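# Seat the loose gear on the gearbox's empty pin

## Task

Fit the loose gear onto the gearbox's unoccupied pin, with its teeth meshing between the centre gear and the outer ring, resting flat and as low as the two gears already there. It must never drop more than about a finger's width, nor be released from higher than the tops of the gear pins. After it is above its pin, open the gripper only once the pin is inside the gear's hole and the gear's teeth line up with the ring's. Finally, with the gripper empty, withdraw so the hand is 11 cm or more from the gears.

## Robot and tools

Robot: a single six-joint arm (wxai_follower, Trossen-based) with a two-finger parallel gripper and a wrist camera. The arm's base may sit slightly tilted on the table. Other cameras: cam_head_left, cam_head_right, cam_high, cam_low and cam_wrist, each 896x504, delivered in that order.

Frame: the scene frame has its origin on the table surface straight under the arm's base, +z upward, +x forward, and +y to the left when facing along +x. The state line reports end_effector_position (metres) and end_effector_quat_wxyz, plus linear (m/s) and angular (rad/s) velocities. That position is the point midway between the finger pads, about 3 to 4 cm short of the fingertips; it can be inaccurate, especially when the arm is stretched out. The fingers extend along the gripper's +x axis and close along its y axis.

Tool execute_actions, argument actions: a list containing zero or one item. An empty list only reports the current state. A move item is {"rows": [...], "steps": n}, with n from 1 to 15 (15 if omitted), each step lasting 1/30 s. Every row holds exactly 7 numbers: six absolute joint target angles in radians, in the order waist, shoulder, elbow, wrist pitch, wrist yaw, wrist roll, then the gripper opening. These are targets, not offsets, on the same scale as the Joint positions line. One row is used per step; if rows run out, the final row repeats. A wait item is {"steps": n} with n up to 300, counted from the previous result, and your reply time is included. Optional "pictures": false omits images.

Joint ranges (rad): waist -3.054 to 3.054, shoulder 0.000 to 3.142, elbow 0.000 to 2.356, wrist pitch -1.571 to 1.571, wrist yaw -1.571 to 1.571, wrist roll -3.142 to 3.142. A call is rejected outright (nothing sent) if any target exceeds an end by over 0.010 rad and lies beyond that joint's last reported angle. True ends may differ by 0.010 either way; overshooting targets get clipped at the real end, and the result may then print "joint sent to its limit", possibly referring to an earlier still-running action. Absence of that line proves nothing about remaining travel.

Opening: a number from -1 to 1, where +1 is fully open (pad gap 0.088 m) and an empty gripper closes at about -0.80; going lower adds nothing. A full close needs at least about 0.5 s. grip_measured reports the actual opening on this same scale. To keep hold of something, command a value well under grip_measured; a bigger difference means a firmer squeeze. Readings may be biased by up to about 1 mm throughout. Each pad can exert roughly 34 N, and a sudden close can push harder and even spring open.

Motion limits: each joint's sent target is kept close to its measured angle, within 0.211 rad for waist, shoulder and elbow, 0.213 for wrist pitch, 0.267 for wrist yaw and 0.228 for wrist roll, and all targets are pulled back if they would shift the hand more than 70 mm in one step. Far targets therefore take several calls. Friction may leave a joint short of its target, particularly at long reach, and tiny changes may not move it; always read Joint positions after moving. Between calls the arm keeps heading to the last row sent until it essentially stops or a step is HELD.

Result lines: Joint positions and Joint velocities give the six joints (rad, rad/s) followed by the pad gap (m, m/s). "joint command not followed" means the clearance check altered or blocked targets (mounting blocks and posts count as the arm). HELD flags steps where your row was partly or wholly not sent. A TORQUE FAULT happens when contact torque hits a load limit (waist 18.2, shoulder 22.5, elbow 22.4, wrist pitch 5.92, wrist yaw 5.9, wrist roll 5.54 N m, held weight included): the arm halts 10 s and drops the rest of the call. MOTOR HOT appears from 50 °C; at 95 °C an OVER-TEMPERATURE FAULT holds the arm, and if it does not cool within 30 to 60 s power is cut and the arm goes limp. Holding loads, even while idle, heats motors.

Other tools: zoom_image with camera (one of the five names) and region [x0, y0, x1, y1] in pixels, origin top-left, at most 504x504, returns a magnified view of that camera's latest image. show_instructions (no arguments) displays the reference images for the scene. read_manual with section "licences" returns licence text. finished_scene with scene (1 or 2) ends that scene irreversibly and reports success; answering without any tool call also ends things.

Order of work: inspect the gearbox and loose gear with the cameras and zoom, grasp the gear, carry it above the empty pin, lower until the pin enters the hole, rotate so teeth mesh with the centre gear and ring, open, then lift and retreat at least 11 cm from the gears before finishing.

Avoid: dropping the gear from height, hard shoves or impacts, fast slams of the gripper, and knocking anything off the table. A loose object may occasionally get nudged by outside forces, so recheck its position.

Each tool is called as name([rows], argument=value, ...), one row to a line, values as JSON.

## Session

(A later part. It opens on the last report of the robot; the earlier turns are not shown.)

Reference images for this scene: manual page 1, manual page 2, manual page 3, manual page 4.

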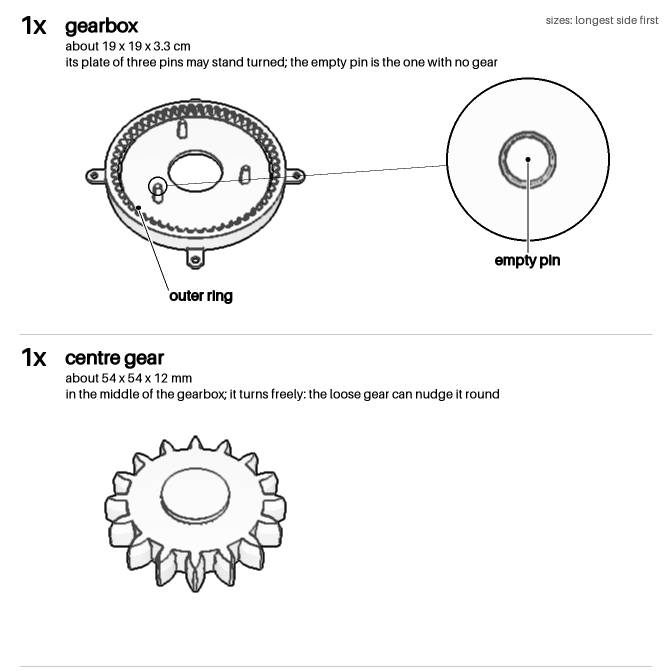

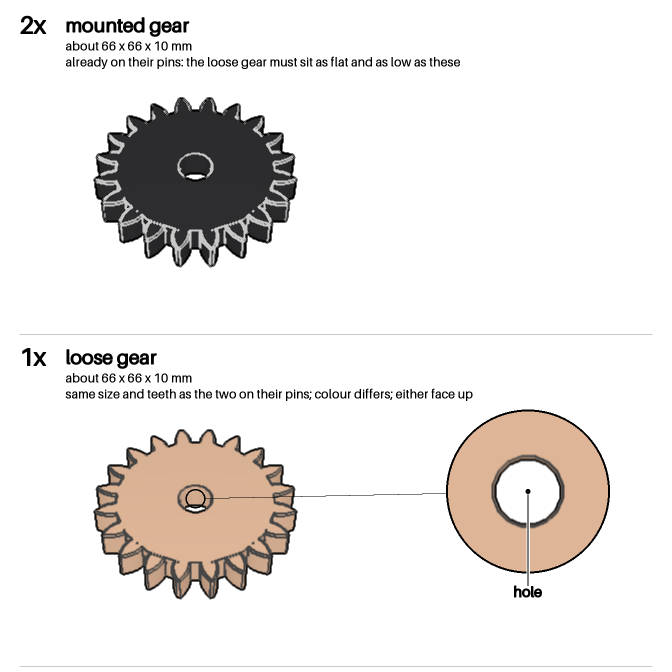

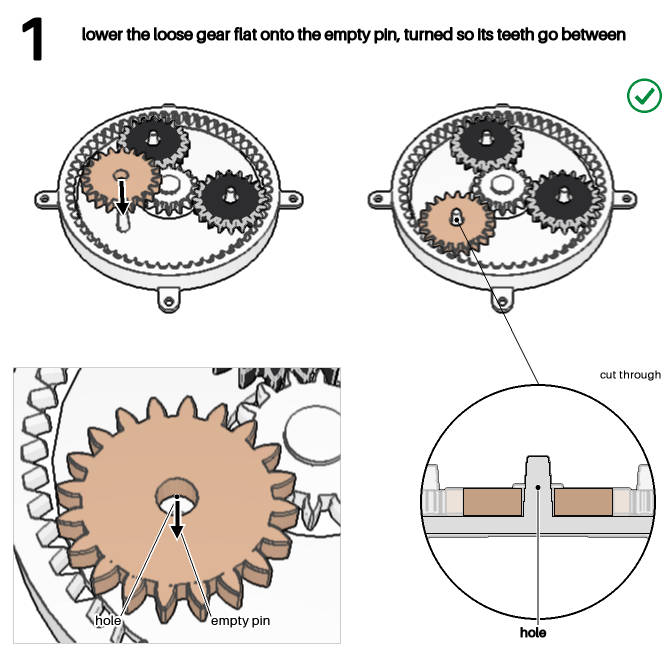

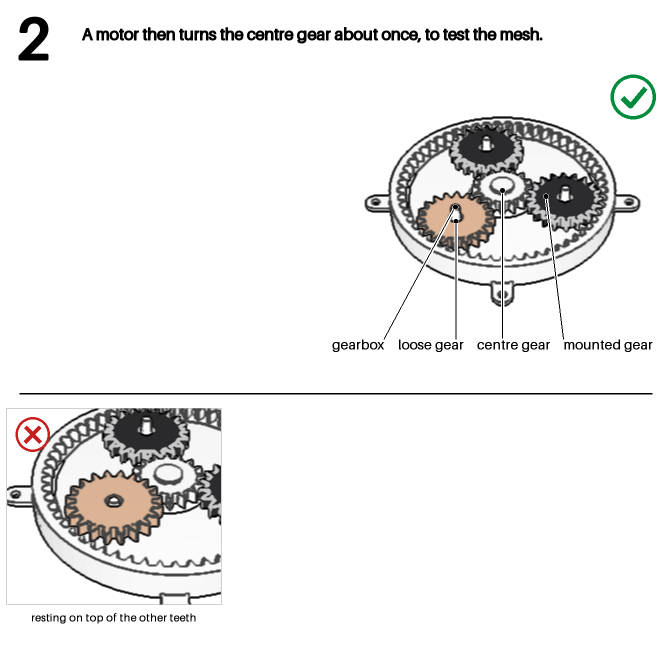

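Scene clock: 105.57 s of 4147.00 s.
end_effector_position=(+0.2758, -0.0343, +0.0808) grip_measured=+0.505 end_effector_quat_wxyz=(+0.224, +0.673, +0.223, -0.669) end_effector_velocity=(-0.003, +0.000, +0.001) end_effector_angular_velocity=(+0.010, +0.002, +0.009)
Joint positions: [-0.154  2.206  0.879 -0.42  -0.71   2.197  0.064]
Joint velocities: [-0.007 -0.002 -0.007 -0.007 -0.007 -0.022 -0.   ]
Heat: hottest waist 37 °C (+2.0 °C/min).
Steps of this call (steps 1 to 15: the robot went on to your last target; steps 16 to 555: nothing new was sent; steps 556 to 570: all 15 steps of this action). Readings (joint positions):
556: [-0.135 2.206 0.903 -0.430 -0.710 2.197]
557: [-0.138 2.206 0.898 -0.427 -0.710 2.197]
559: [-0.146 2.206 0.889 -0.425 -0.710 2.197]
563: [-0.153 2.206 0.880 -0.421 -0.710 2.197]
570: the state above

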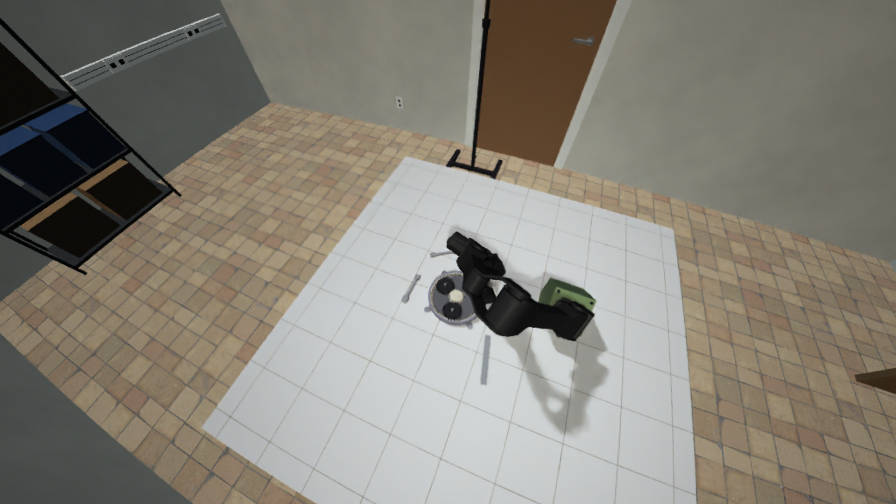

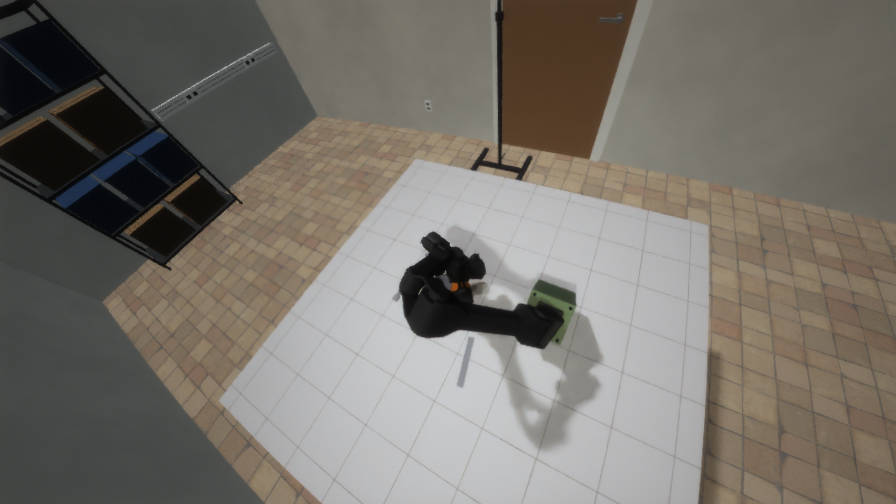

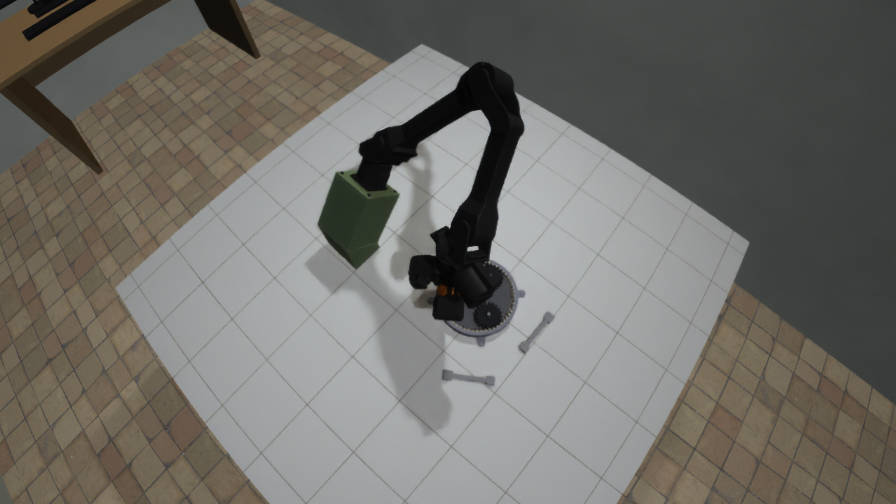

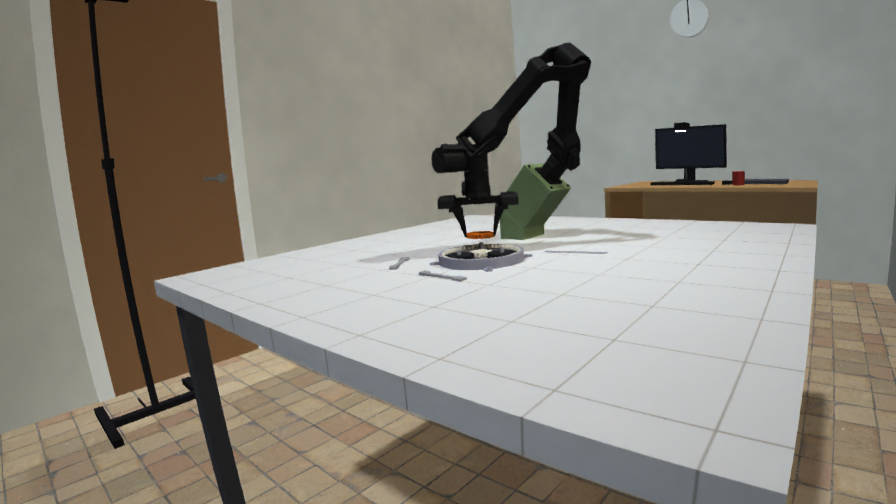

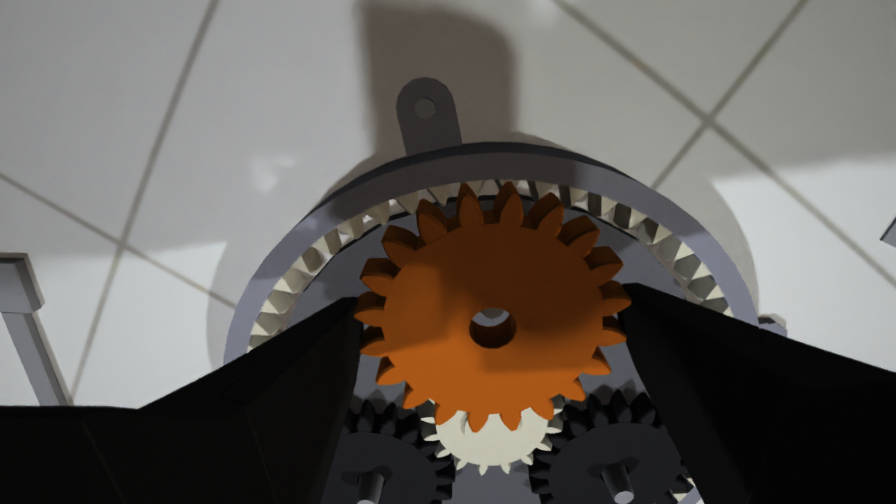

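execute_actions([
  {"rows":[[-0.145,2.216,0.876,-0.405,-0.712,2.2,0.2],[-0.137,2.226,0.871,-0.388,-0.714,2.2,0.2]],"steps":15},
])

zoom_image(camera="cam_wrist", region=[430,280,560,370])

Scene clock: 112.13 s of 4147.00 s.
end_effector_position=(+0.2776, -0.0337, +0.0754) grip_measured=+0.505 end_effector_quat_wxyz=(+0.233, +0.671, +0.230, -0.666) end_effector_velocity=(+0.001, +0.001, +0.001) end_effector_angular_velocity=(+0.005, -0.009, +0.025)
Joint positions: [-0.138  2.217  0.876 -0.39  -0.711  2.197  0.064]
Joint velocities: [-0.002 -0.002 -0.002  0.007 -0.007 -0.022 -0.001]
Heat: hottest waist 37 °C (+2.0 °C/min).
Steps of this call (steps 1 to 15: the robot went on to your last target; steps 16 to 182: nothing new was sent; steps 183 to 197: all 15 steps of this action). Readings (joint positions):
183: [-0.155 2.206 0.878 -0.418 -0.710 2.197]
184: [-0.153 2.207 0.877 -0.412 -0.710 2.197]
186: [-0.146 2.210 0.877 -0.400 -0.710 2.197]
190: [-0.139 2.215 0.876 -0.394 -0.710 2.197]
197: the state above

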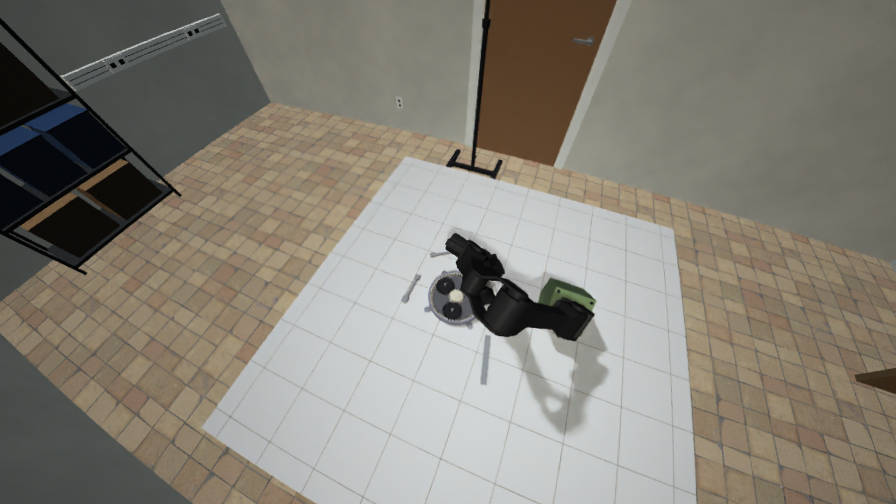

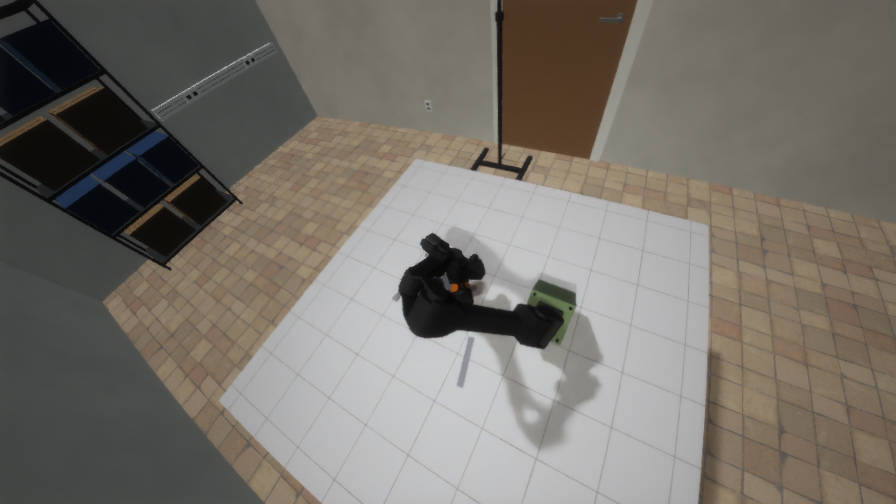

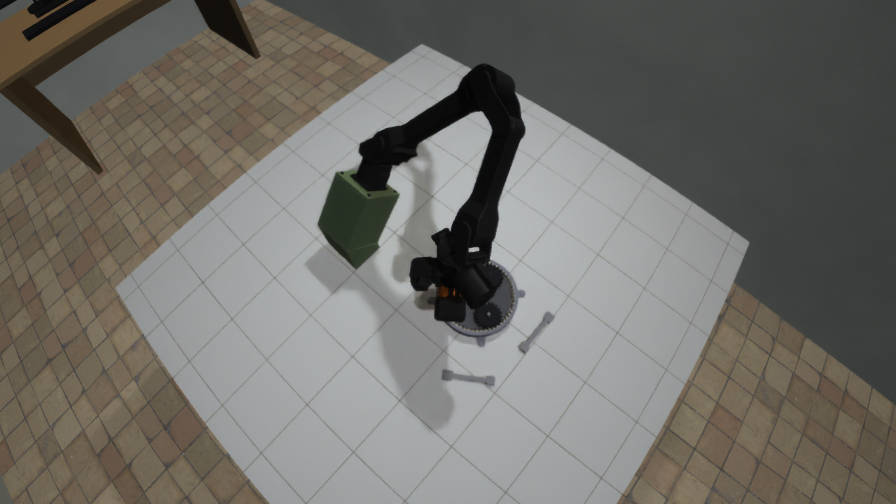

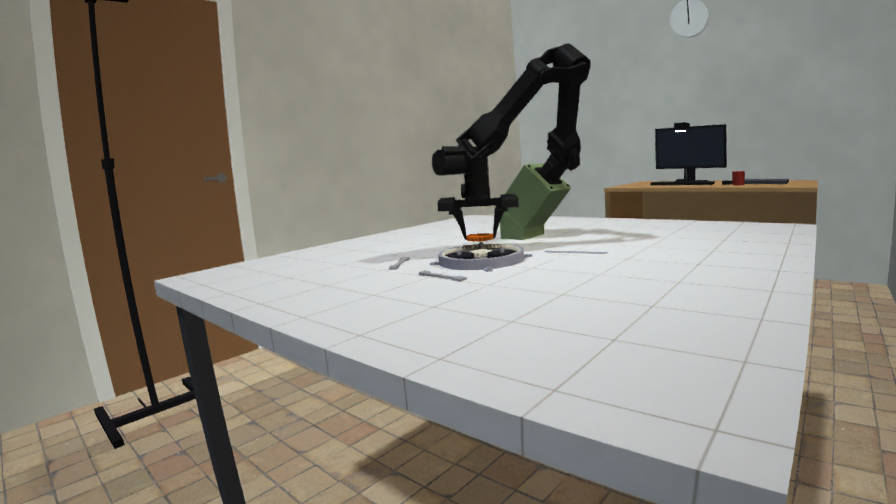

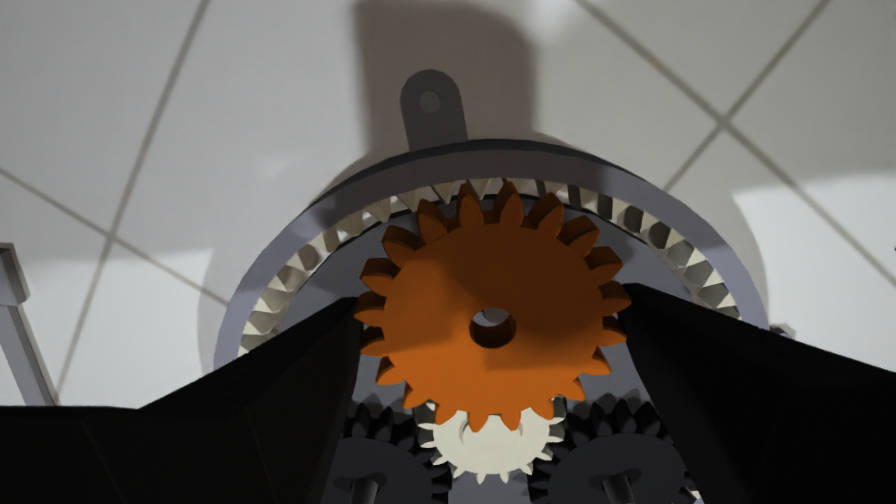

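Region (430, 280, 560, 370) of cam_wrist's 896x504 image, scaled by 3.877, with more detail than that image has; it fills the top 349 rows of this view, and the rest is white.

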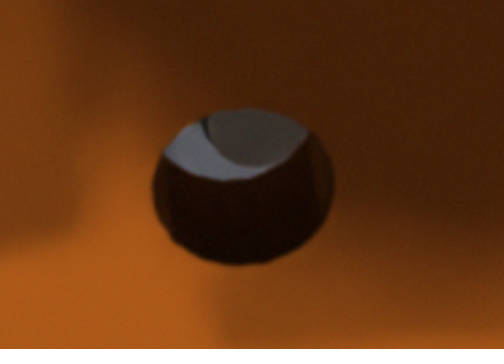

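execute_actions([
  {"rows":[[-0.134,2.217,0.868,-0.386,-0.714,2.2,0.2],[-0.134,2.217,0.868,-0.386,-0.714,2.2,0.2],[-0.134,2.217,0.868,-0.386,-0.714,2.2,0.2],[-0.134,2.217,0.868,-0.386,-0.714,2.2,0.2],[-0.131,2.226,0.866,-0.378,-0.715,2.2,0.2],[-0.128,2.232,0.864,-0.37,-0.716,2.2,0.2]],"steps":15},
])

zoom_image(camera="cam_wrist", region=[430,280,560,370])

Scene clock: 119.20 s of 4147.00 s.
end_effector_position=(+0.2764, -0.0331, +0.0717) grip_measured=+0.505 end_effector_quat_wxyz=(+0.235, +0.669, +0.233, -0.665) end_effector_velocity=(-0.001, +0.004, -0.000) end_effector_angular_velocity=(+0.023, +0.001, +0.004)
Joint positions: [-0.129  2.223  0.869 -0.373 -0.712  2.197  0.064]
Joint velocities: [ 0.002 -0.002 -0.002 -0.007 -0.022 -0.007 -0.   ]
Heat: hottest waist 37 °C (+2.0 °C/min).
Steps of this call (steps 1 to 15: the robot went on to your last target; steps 16 to 197: nothing new was sent; steps 198 to 212: all 15 steps of this action). Readings (joint positions):
198: [-0.137 2.218 0.876 -0.389 -0.711 2.197]
199: [-0.136 2.218 0.875 -0.389 -0.711 2.197]
201: [-0.135 2.218 0.874 -0.388 -0.711 2.197]
205: [-0.131 2.219 0.871 -0.378 -0.711 2.197]
212: the state above

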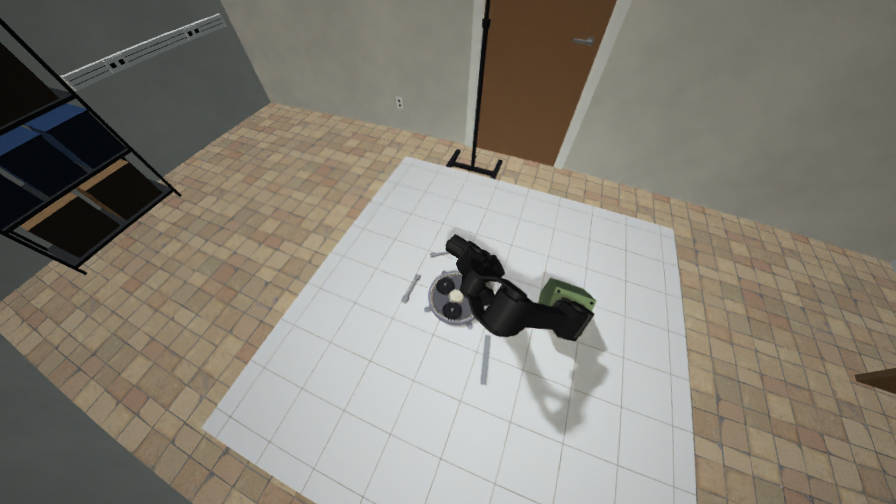

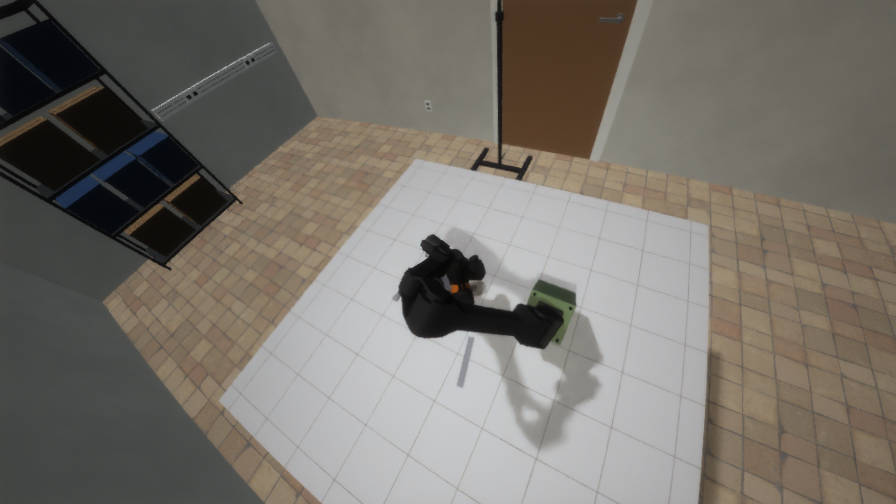

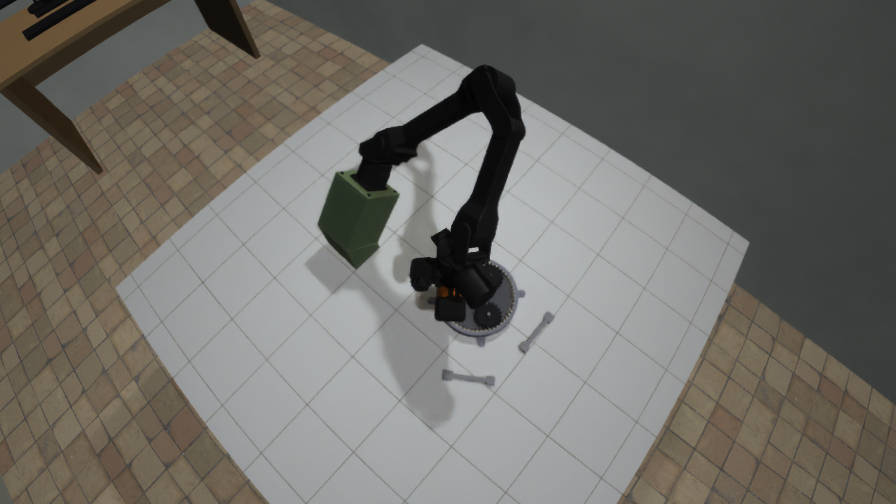

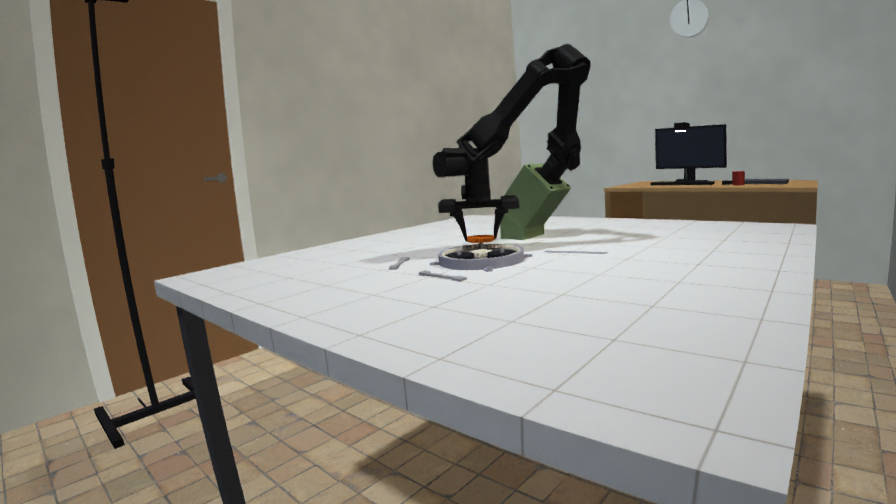

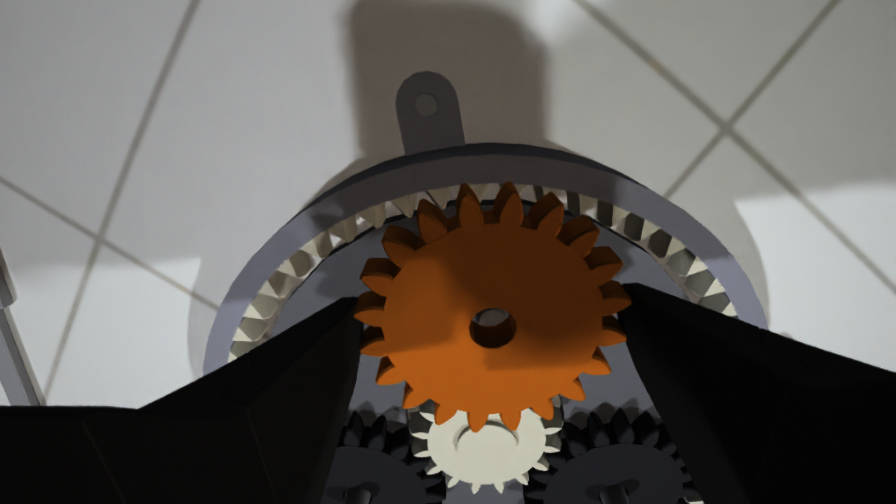

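Region (430, 280, 560, 370) of cam_wrist's 896x504 image, scaled by 3.877, with more detail than that image has; it fills the top 349 rows of this view, and the rest is white.

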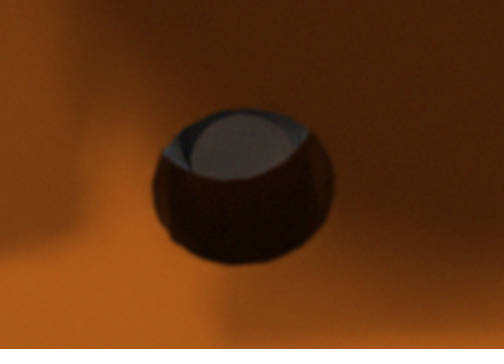

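execute_actions([
  {"rows":[[-0.122,2.225,0.882,-0.378,-0.716,2.2,0.2]],"steps":12},
])

zoom_image(camera="cam_wrist", region=[430,280,560,370])

Scene clock: 129.97 s of 4147.00 s.
end_effector_position=(+0.2770, -0.0319, +0.0708) grip_measured=+0.505 end_effector_quat_wxyz=(+0.236, +0.667, +0.235, -0.666) end_effector_velocity=(-0.004, +0.000, +0.002) end_effector_angular_velocity=(-0.004, +0.013, +0.024)
Joint positions: [-0.123  2.224  0.874 -0.376 -0.713  2.198  0.064]
Joint velocities: [-0.002 -0.007 -0.002 -0.022  0.007 -0.037  0.001]
Heat: hottest waist 38 °C (+2.0 °C/min).
Steps of this call (steps 1 to 15: the robot went on to your last target; steps 16 to 311: nothing new was sent; steps 312 to 323: all 12 steps of this action). Readings (joint positions):
312: [-0.127 2.224 0.868 -0.371 -0.713 2.198]
313: [-0.127 2.224 0.869 -0.372 -0.713 2.198]
315: [-0.125 2.224 0.870 -0.374 -0.713 2.198]
319: [-0.123 2.224 0.873 -0.376 -0.713 2.198]
323: the state above

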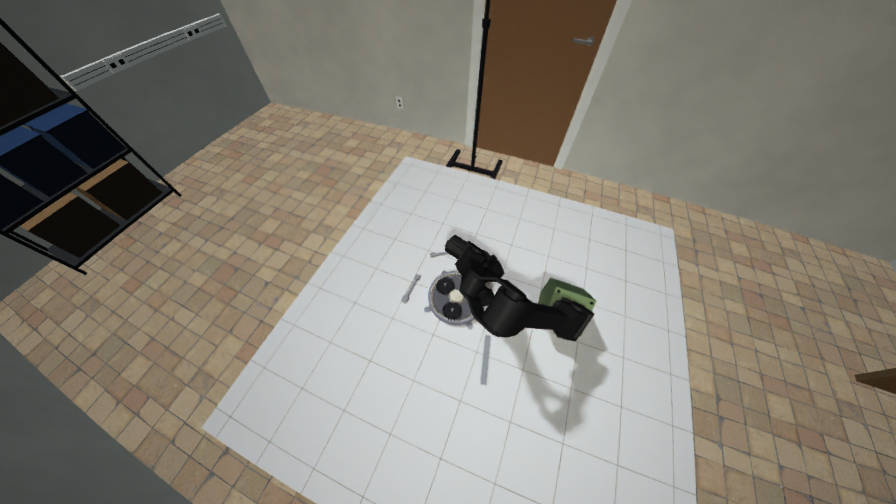

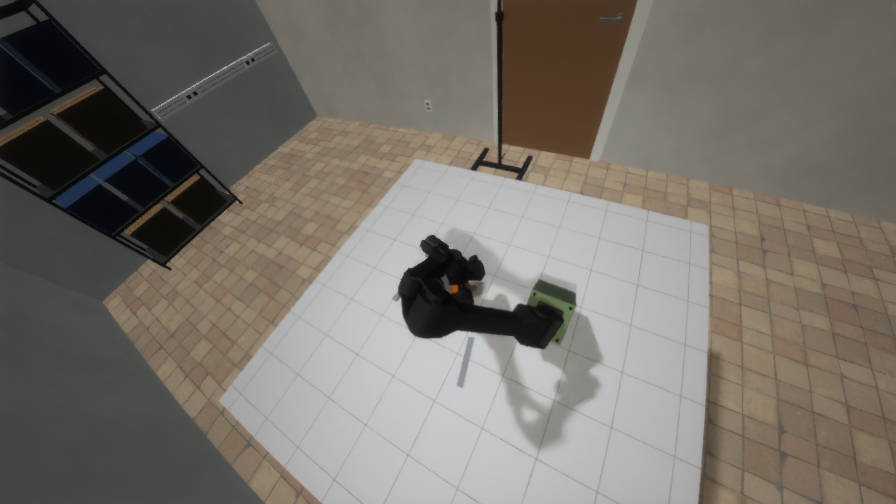

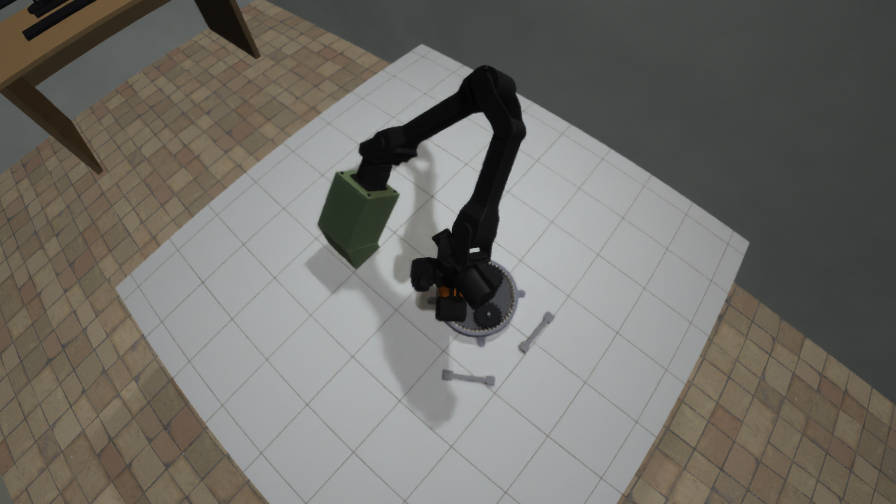

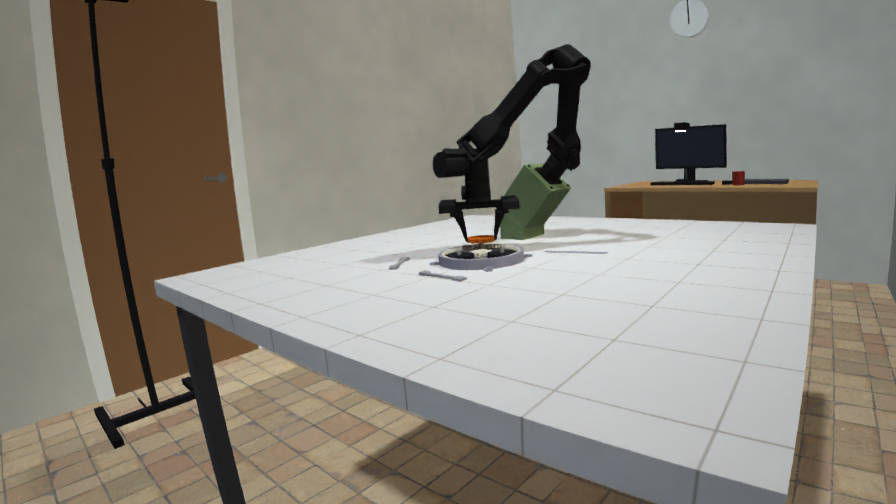

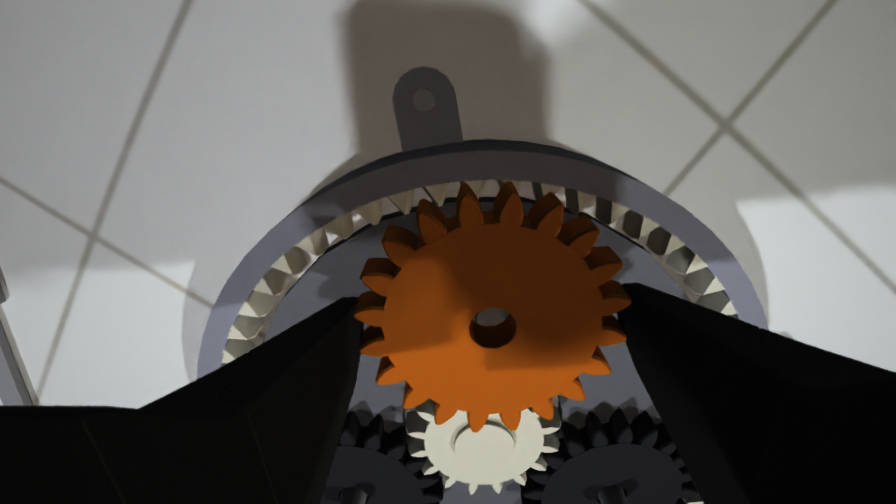

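Region (430, 280, 560, 370) of cam_wrist's 896x504 image, scaled by 3.877, with more detail than that image has; it fills the top 349 rows of this view, and the rest is white.

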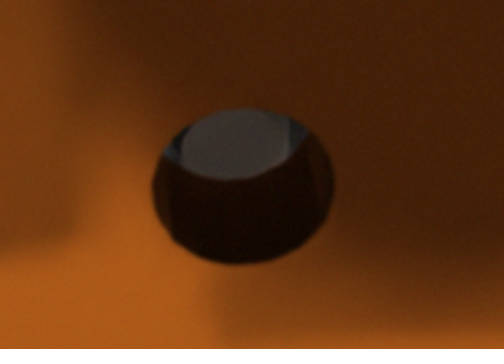

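Centred. Descend ~4 mm.

execute_actions([
  {"rows":[[-0.119,2.232,0.878,-0.365,-0.717,2.2,0.2],[-0.113,2.24,0.874,-0.352,-0.719,2.2,0.2]],"steps":15},
])

zoom_image(camera="cam_wrist", region=[380,140,640,370])

Scene clock: 133.17 s of 4147.00 s.
end_effector_position=(+0.2800, -0.0313, +0.0685) grip_measured=+0.505 end_effector_quat_wxyz=(+0.243, +0.668, +0.240, -0.661) end_effector_velocity=(-0.001, +0.004, +0.001) end_effector_angular_velocity=(+0.024, +0.006, -0.005)
Joint positions: [-0.115  2.229  0.874 -0.354 -0.716  2.198  0.064]
Joint velocities: [-0.002 -0.002  0.002 -0.022 -0.022 -0.007  0.001]
Heat: hottest waist 38 °C (+1.0 °C/min).
Steps of this call (steps 1 to 15: the robot went on to your last target; steps 16 to 81: nothing new was sent; steps 82 to 96: all 15 steps of this action). Readings (joint positions):
82: [-0.122 2.224 0.874 -0.377 -0.713 2.198]
83: [-0.121 2.225 0.874 -0.373 -0.713 2.198]
85: [-0.118 2.227 0.875 -0.363 -0.714 2.198]
89: [-0.115 2.229 0.875 -0.357 -0.715 2.198]
96: the state above

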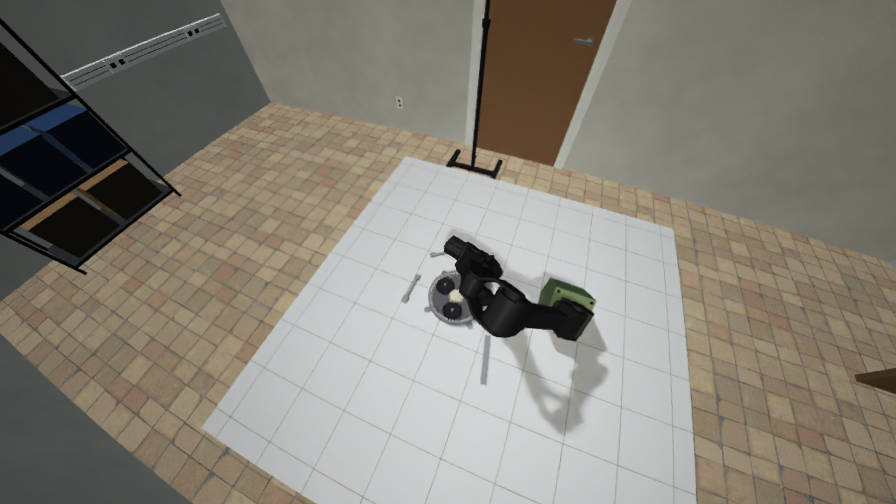

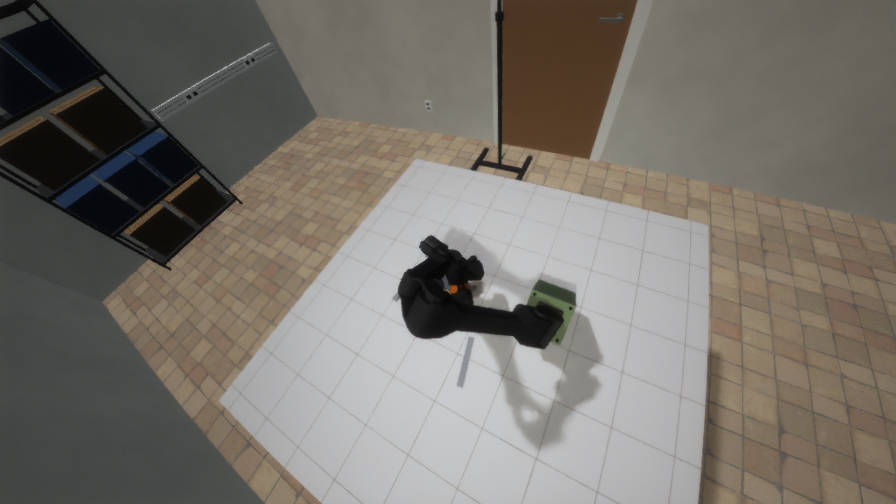

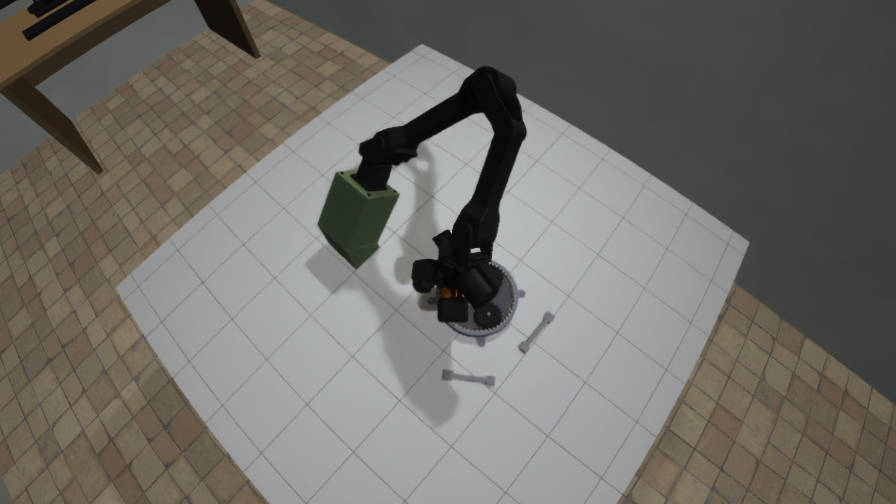

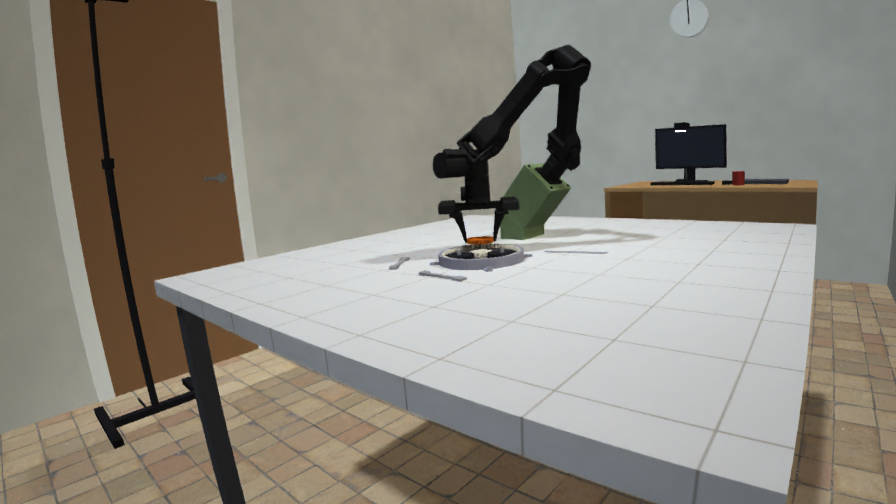

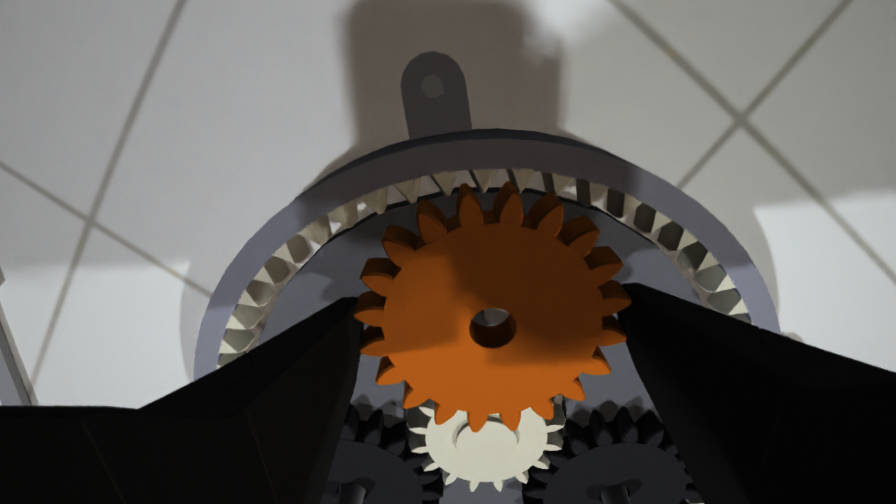

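Region (380, 140, 640, 370) of cam_wrist's 896x504 image, scaled by 1.938, with more detail than that image has; it fills the top 446 rows of this view, and the rest is white.

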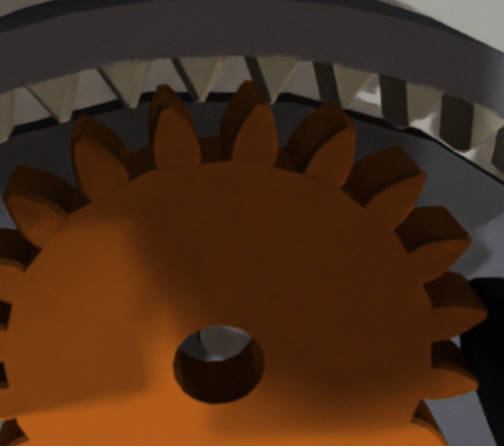

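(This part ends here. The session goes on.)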